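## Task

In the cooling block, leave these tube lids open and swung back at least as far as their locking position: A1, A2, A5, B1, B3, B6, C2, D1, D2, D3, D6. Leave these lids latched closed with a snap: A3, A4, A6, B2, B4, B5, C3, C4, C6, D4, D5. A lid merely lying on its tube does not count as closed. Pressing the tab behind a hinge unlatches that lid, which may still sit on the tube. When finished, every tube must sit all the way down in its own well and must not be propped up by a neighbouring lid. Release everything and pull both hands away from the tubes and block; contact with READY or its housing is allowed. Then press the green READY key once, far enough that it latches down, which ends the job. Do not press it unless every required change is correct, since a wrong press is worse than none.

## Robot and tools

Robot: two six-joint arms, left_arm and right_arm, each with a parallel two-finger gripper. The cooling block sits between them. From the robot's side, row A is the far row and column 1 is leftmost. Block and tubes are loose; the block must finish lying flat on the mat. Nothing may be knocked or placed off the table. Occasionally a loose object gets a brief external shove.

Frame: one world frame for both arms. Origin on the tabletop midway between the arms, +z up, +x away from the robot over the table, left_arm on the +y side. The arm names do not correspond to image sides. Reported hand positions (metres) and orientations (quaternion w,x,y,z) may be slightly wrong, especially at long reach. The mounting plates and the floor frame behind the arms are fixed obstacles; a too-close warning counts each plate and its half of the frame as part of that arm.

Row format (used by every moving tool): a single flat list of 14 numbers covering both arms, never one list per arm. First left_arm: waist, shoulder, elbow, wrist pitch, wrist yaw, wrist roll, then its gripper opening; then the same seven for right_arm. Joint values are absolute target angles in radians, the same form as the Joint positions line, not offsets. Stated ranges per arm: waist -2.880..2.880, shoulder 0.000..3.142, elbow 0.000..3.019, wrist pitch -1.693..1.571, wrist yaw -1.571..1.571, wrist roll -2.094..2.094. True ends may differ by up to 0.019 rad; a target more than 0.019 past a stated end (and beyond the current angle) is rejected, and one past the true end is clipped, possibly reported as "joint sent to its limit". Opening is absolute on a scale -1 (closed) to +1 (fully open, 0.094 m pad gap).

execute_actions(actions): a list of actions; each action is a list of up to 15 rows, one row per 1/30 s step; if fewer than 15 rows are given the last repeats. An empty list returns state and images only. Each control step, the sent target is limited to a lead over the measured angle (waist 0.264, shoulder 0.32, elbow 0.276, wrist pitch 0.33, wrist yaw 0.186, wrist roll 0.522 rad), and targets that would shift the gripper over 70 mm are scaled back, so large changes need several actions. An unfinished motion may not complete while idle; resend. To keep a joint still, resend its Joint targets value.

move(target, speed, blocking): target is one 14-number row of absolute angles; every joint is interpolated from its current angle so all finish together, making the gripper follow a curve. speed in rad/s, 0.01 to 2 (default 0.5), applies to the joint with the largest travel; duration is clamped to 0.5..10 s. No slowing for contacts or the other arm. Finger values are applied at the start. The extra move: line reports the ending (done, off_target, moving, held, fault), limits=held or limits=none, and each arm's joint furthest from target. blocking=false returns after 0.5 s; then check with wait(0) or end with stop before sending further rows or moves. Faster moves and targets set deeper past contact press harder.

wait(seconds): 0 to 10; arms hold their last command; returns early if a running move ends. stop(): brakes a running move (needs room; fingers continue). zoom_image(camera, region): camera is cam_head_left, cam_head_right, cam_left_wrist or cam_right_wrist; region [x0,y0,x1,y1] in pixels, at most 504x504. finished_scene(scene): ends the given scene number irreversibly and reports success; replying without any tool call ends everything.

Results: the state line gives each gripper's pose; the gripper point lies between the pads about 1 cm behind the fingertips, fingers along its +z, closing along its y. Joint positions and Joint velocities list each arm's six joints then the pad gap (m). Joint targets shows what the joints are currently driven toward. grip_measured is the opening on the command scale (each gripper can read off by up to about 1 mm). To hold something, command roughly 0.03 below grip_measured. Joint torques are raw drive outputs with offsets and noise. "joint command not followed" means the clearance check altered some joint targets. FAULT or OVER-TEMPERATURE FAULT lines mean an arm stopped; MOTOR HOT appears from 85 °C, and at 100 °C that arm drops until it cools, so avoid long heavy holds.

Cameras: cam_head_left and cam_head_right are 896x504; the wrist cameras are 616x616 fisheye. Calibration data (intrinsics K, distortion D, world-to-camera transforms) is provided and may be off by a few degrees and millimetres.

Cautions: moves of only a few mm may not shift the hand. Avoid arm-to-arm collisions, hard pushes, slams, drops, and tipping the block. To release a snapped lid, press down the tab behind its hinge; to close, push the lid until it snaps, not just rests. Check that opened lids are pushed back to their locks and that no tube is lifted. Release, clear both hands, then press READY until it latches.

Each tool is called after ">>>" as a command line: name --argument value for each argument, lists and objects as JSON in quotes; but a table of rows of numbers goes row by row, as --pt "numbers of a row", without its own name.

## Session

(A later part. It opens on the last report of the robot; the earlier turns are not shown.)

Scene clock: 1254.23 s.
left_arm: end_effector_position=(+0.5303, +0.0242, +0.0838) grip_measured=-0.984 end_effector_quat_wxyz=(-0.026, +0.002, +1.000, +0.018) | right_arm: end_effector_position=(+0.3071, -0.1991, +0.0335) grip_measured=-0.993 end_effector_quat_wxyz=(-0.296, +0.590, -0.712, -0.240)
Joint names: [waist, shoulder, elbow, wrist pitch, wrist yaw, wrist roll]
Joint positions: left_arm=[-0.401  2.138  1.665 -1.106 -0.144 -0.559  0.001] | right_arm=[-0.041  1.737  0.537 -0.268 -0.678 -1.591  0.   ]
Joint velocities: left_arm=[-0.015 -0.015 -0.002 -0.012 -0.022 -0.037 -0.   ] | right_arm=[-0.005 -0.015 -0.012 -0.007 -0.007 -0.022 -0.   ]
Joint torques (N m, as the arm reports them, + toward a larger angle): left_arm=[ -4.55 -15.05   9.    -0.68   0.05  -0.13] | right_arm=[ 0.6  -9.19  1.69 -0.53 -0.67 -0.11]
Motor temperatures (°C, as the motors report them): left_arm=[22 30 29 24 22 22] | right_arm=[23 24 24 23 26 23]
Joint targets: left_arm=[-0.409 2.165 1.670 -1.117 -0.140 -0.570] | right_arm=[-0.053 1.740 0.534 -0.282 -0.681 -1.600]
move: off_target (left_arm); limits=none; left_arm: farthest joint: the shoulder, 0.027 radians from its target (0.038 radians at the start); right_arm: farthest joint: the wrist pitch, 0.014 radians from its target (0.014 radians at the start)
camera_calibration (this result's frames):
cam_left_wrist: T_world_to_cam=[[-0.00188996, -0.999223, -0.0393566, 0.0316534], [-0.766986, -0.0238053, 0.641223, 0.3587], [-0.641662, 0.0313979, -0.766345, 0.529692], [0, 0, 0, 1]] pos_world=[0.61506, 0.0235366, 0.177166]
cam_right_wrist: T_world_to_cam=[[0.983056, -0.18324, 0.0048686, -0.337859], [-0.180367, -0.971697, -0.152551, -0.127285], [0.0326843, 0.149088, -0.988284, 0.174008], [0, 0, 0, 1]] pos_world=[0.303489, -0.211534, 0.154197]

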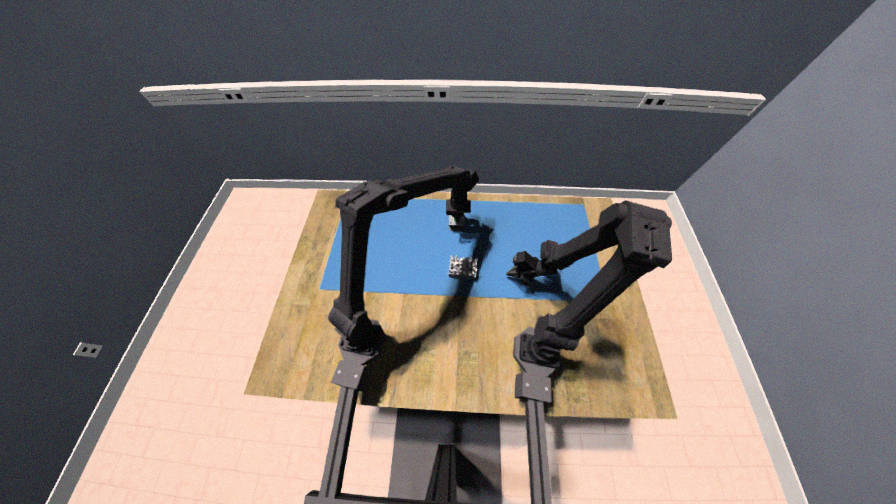

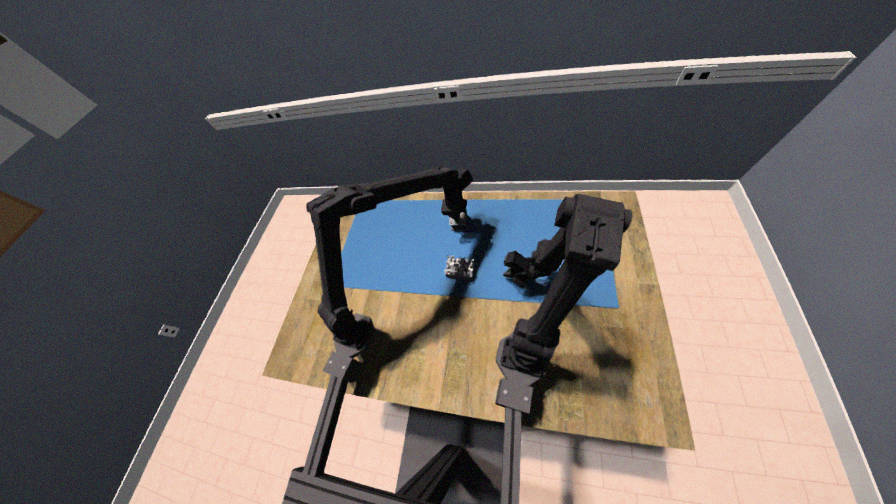

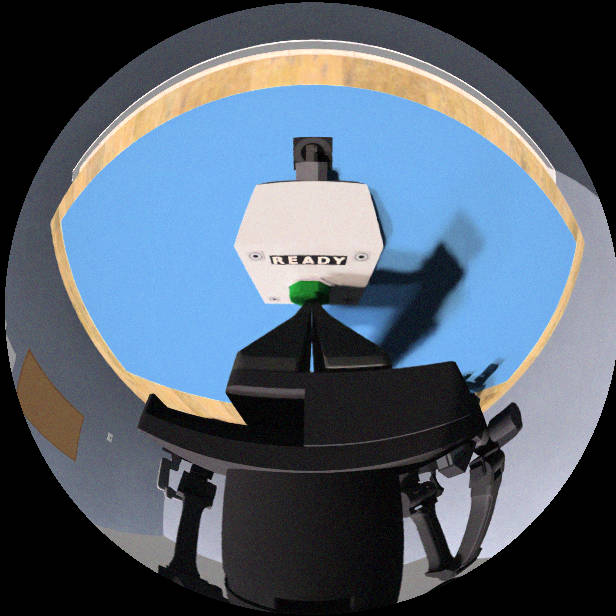

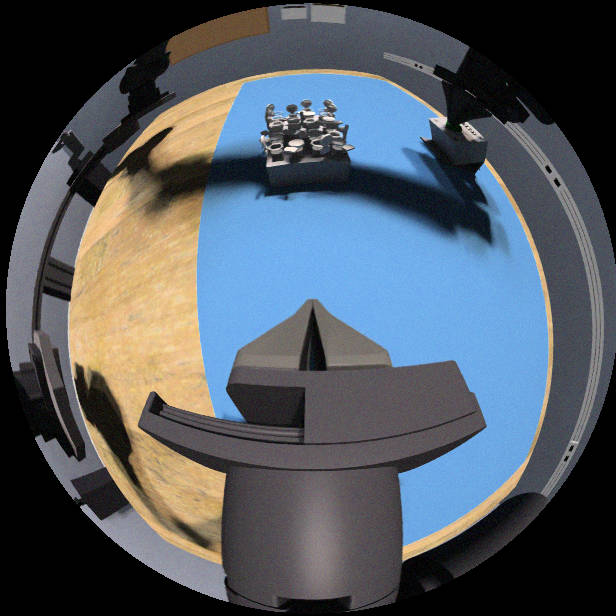

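>>> move --target '[-0.4,2.2,1.67,-1.07,-0.14,-0.57,-1,-0.053,1.74,0.534,-0.282,-0.681,-1.6,-1]' --speed 0.04

>>> zoom_image --camera "cam_left_wrist" --region '[240, 220, 400, 340]'

Scene clock: 1259.13 s.
left_arm: end_effector_position=(+0.5300, +0.0236, +0.0813) grip_measured=-0.984 end_effector_quat_wxyz=(-0.026, +0.002, +1.000, +0.017) | right_arm: end_effector_position=(+0.3071, -0.1991, +0.0335) grip_measured=-0.993 end_effector_quat_wxyz=(-0.296, +0.590, -0.712, -0.240)
Joint names: [waist, shoulder, elbow, wrist pitch, wrist yaw, wrist roll]
Joint positions: left_arm=[-0.401  2.142  1.665 -1.103 -0.142 -0.56   0.001] | right_arm=[-0.041  1.737  0.537 -0.268 -0.678 -1.591  0.   ]
Joint velocities: left_arm=[-0.005  0.005 -0.002 -0.012  0.051  0.022 -0.001] | right_arm=[-0.005  0.005 -0.007 -0.007 -0.007 -0.037 -0.001]
Joint torques (N m, as the arm reports them, + toward a larger angle): left_arm=[ -3.65 -12.87   8.97   0.97  -0.03  -0.12] | right_arm=[ 0.58 -9.66  1.52 -0.53 -0.67 -0.12]
Motor temperatures (°C, as the motors report them): left_arm=[22 30 29 24 22 22] | right_arm=[23 24 24 23 26 23]
Joint targets: left_arm=[-0.400 2.200 1.670 -1.070 -0.140 -0.570] | right_arm=[-0.053 1.740 0.534 -0.282 -0.681 -1.600]
move: off_target (left_arm); limits=none; left_arm: farthest joint: the shoulder, 0.058 radians from its target (0.062 radians at the start); right_arm: farthest joint: the wrist pitch, 0.014 radians from its target (0.014 radians at the start)
camera_calibration (this result's frames):
cam_left_wrist: T_world_to_cam=[[-0.00164412, -0.99925, -0.0386822, 0.0308283], [-0.765846, -0.0236153, 0.64259, 0.359343], [-0.643021, 0.0306811, -0.765233, 0.528248], [0, 0, 0, 1]] pos_world=[0.614927, 0.023084, 0.174516]
cam_right_wrist: T_world_to_cam=[[0.983056, -0.18324, 0.0048686, -0.337859], [-0.180367, -0.971697, -0.152551, -0.127285], [0.0326843, 0.149088, -0.988284, 0.174008], [0, 0, 0, 1]] pos_world=[0.303489, -0.211534, 0.154197]

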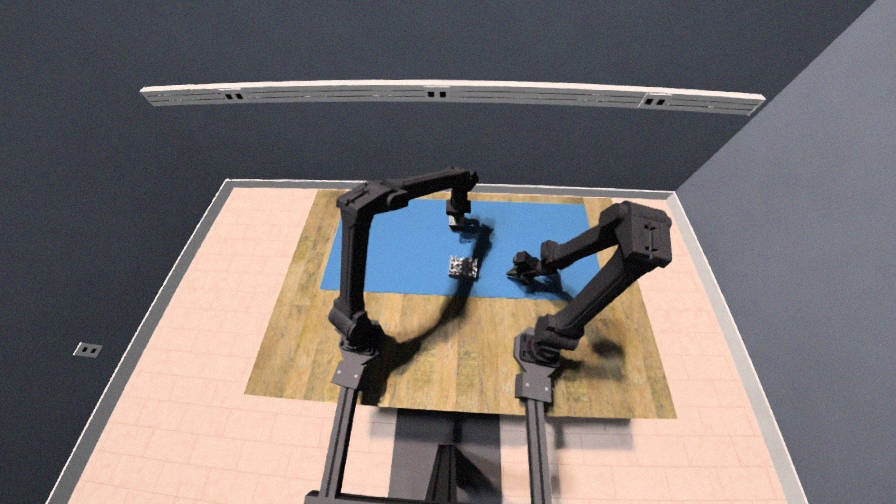

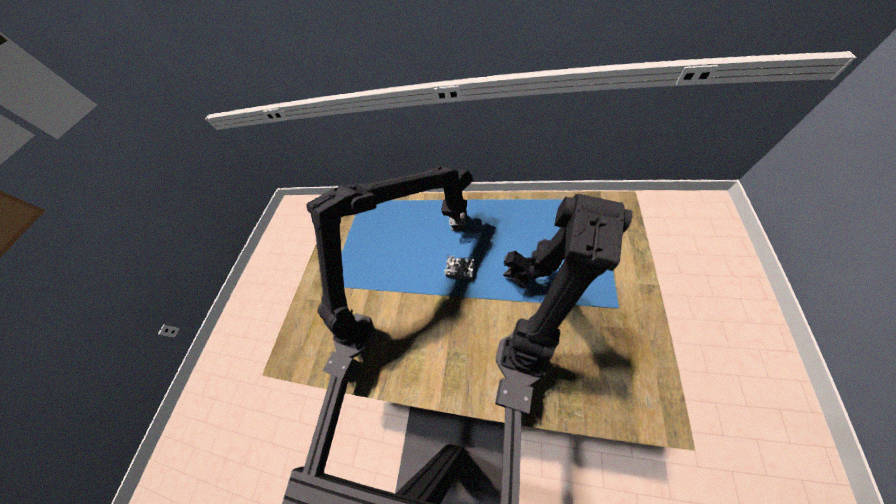

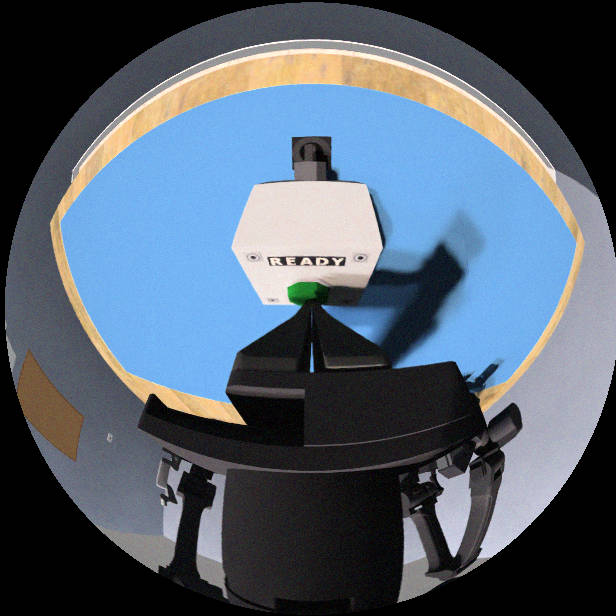

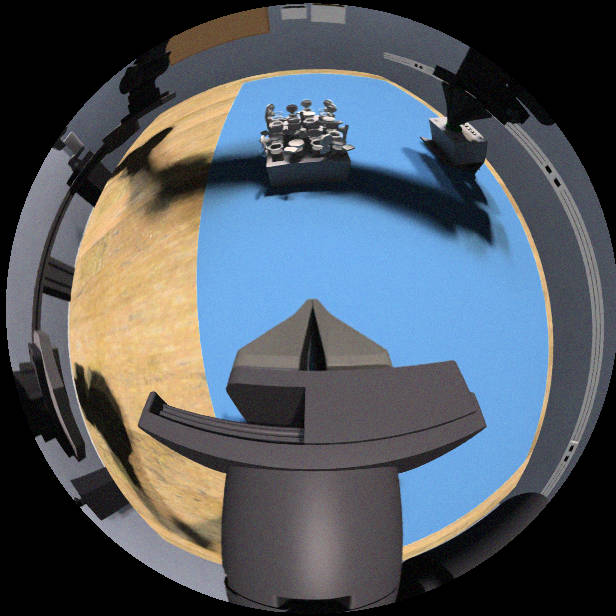

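Region (240, 220, 400, 340) of cam_left_wrist's 616x616 image, scaled by 3.150, with more detail than that image has; it fills the top 378 rows of this view, and the rest is white.

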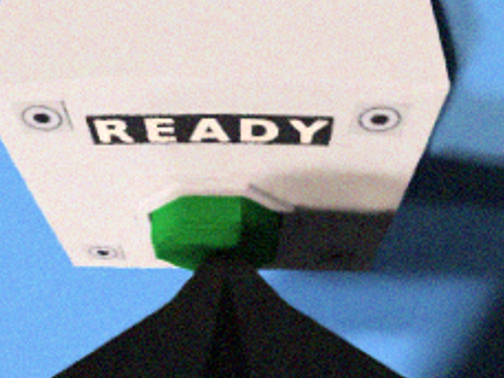

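>>> execute_actions --actions '[[[-0.399,2.205,1.67,-1.066,-0.14,-0.57,-1,-0.053,1.74,0.534,-0.282,-0.681,-1.6,-1],[-0.398,2.21,1.67,-1.062,-0.14,-0.57,-1,-0.053,1.74,0.534,-0.282,-0.681,-1.6,-1],[-0.397,2.215,1.67,-1.058,-0.14,-0.57,-1,-0.053,1.74,0.534,-0.282,-0.681,-1.6,-1],[-0.396,2.22,1.67,-1.054,-0.14,-0.57,-1,-0.053,1.74,0.534,-0.282,-0.681,-1.6,-1],[-0.395,2.225,1.67,-1.05,-0.14,-0.57,-1,-0.053,1.74,0.534,-0.282,-0.681,-1.6,-1],[-0.394,2.23,1.67,-1.046,-0.14,-0.57,-1,-0.053,1.74,0.534,-0.282,-0.681,-1.6,-1],[-0.393,2.235,1.67,-1.042,-0.14,-0.57,-1,-0.053,1.74,0.534,-0.282,-0.681,-1.6,-1],[-0.392,2.24,1.67,-1.038,-0.14,-0.57,-1,-0.053,1.74,0.534,-0.282,-0.681,-1.6,-1]]]'

>>> zoom_image --camera "cam_left_wrist" --region '[240, 220, 400, 340]'

Scene clock: 1266.60 s.
left_arm: end_effector_position=(+0.5299, +0.0216, +0.0782) grip_measured=-0.984 end_effector_quat_wxyz=(-0.026, +0.002, +1.000, +0.015) | right_arm: end_effector_position=(+0.3071, -0.1991, +0.0335) grip_measured=-0.993 end_effector_quat_wxyz=(-0.296, +0.590, -0.712, -0.240)
Joint names: [waist, shoulder, elbow, wrist pitch, wrist yaw, wrist roll]
Joint positions: left_arm=[-0.402  2.147  1.665 -1.095 -0.14  -0.56   0.001] | right_arm=[-0.041  1.737  0.537 -0.268 -0.678 -1.591  0.   ]
Joint velocities: left_arm=[-0.015  0.005  0.002 -0.022 -0.007 -0.007  0.   ] | right_arm=[-0.005  0.005  0.012 -0.002  0.066  0.007  0.   ]
Joint torques (N m, as the arm reports them, + toward a larger angle): left_arm=[ -3.75 -12.5    8.95   1.19  -0.12  -0.14] | right_arm=[ 0.27 -9.51  1.87 -0.34 -0.64 -0.11]
Motor temperatures (°C, as the motors report them): left_arm=[22 30 29 24 22 22] | right_arm=[23 24 24 23 26 23]
camera_calibration (this result's frames):
cam_left_wrist: T_world_to_cam=[[-0.00259217, -0.999378, -0.0351787, 0.0288532], [-0.766616, -0.0206024, 0.641775, 0.361673], [-0.6421, 0.0286321, -0.766086, 0.525526], [0, 0, 0, 1]] pos_world=[0.614779, 0.0212397, 0.1715]
cam_right_wrist: T_world_to_cam=[[0.983056, -0.18324, 0.0048686, -0.337859], [-0.180367, -0.971697, -0.152551, -0.127285], [0.0326843, 0.149088, -0.988284, 0.174008], [0, 0, 0, 1]] pos_world=[0.303489, -0.211534, 0.154197]
The task's run has ended: the event that ends the task has happened. This ends this scene only. If you have not yet called finished_scene for this scene, call it to go on to the next scene.

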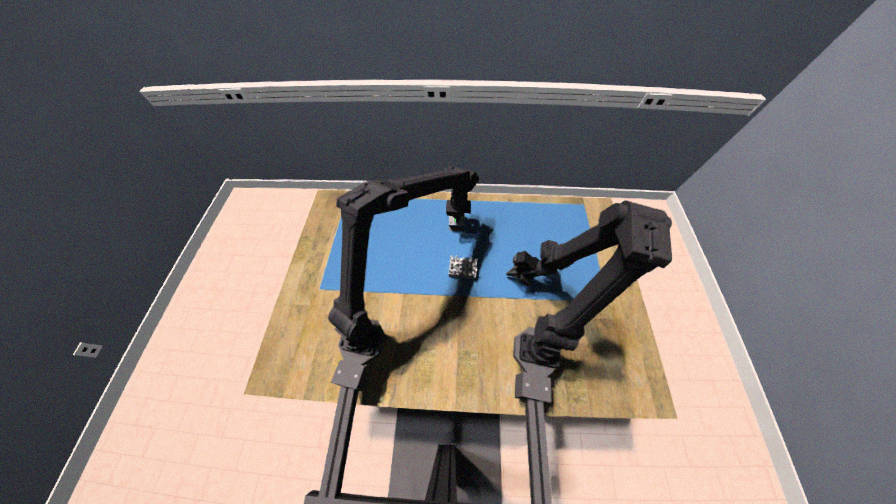

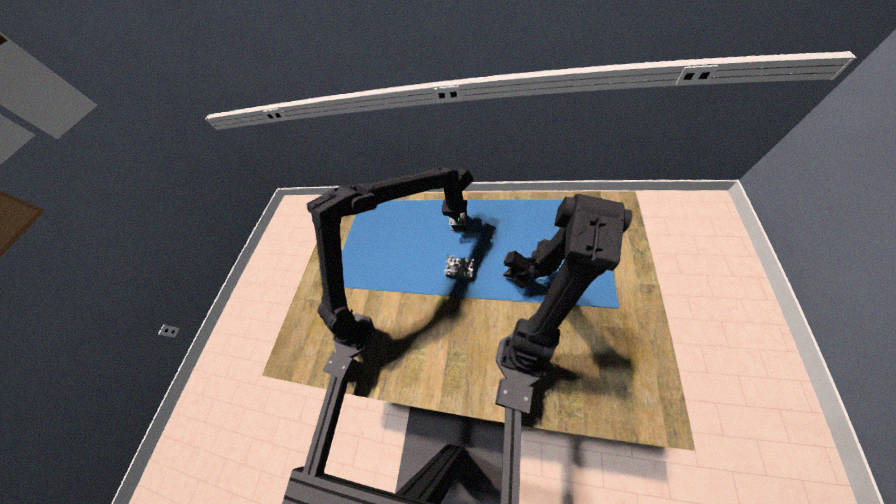

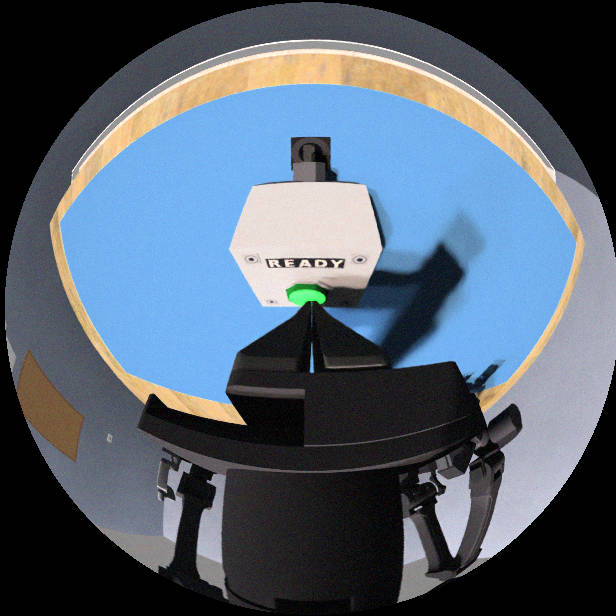

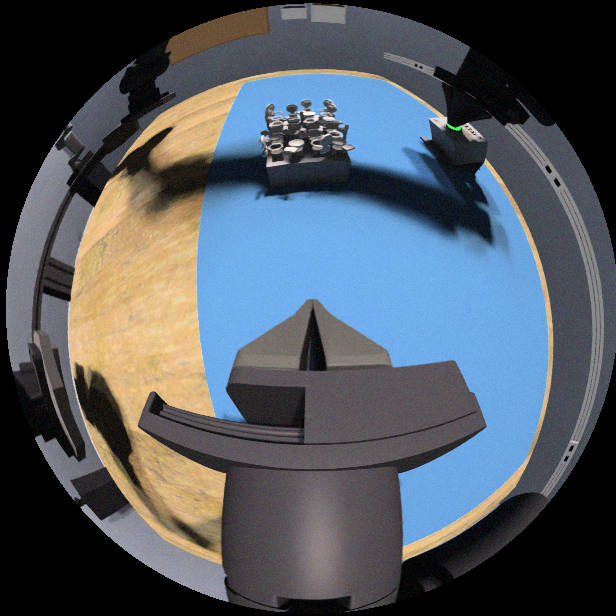

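This scene is finished. If you have not yet called finished_scene for this scene, call it to go on to the next scene.

>>> finished_scene --scene 1

The scene is finished: the task was done.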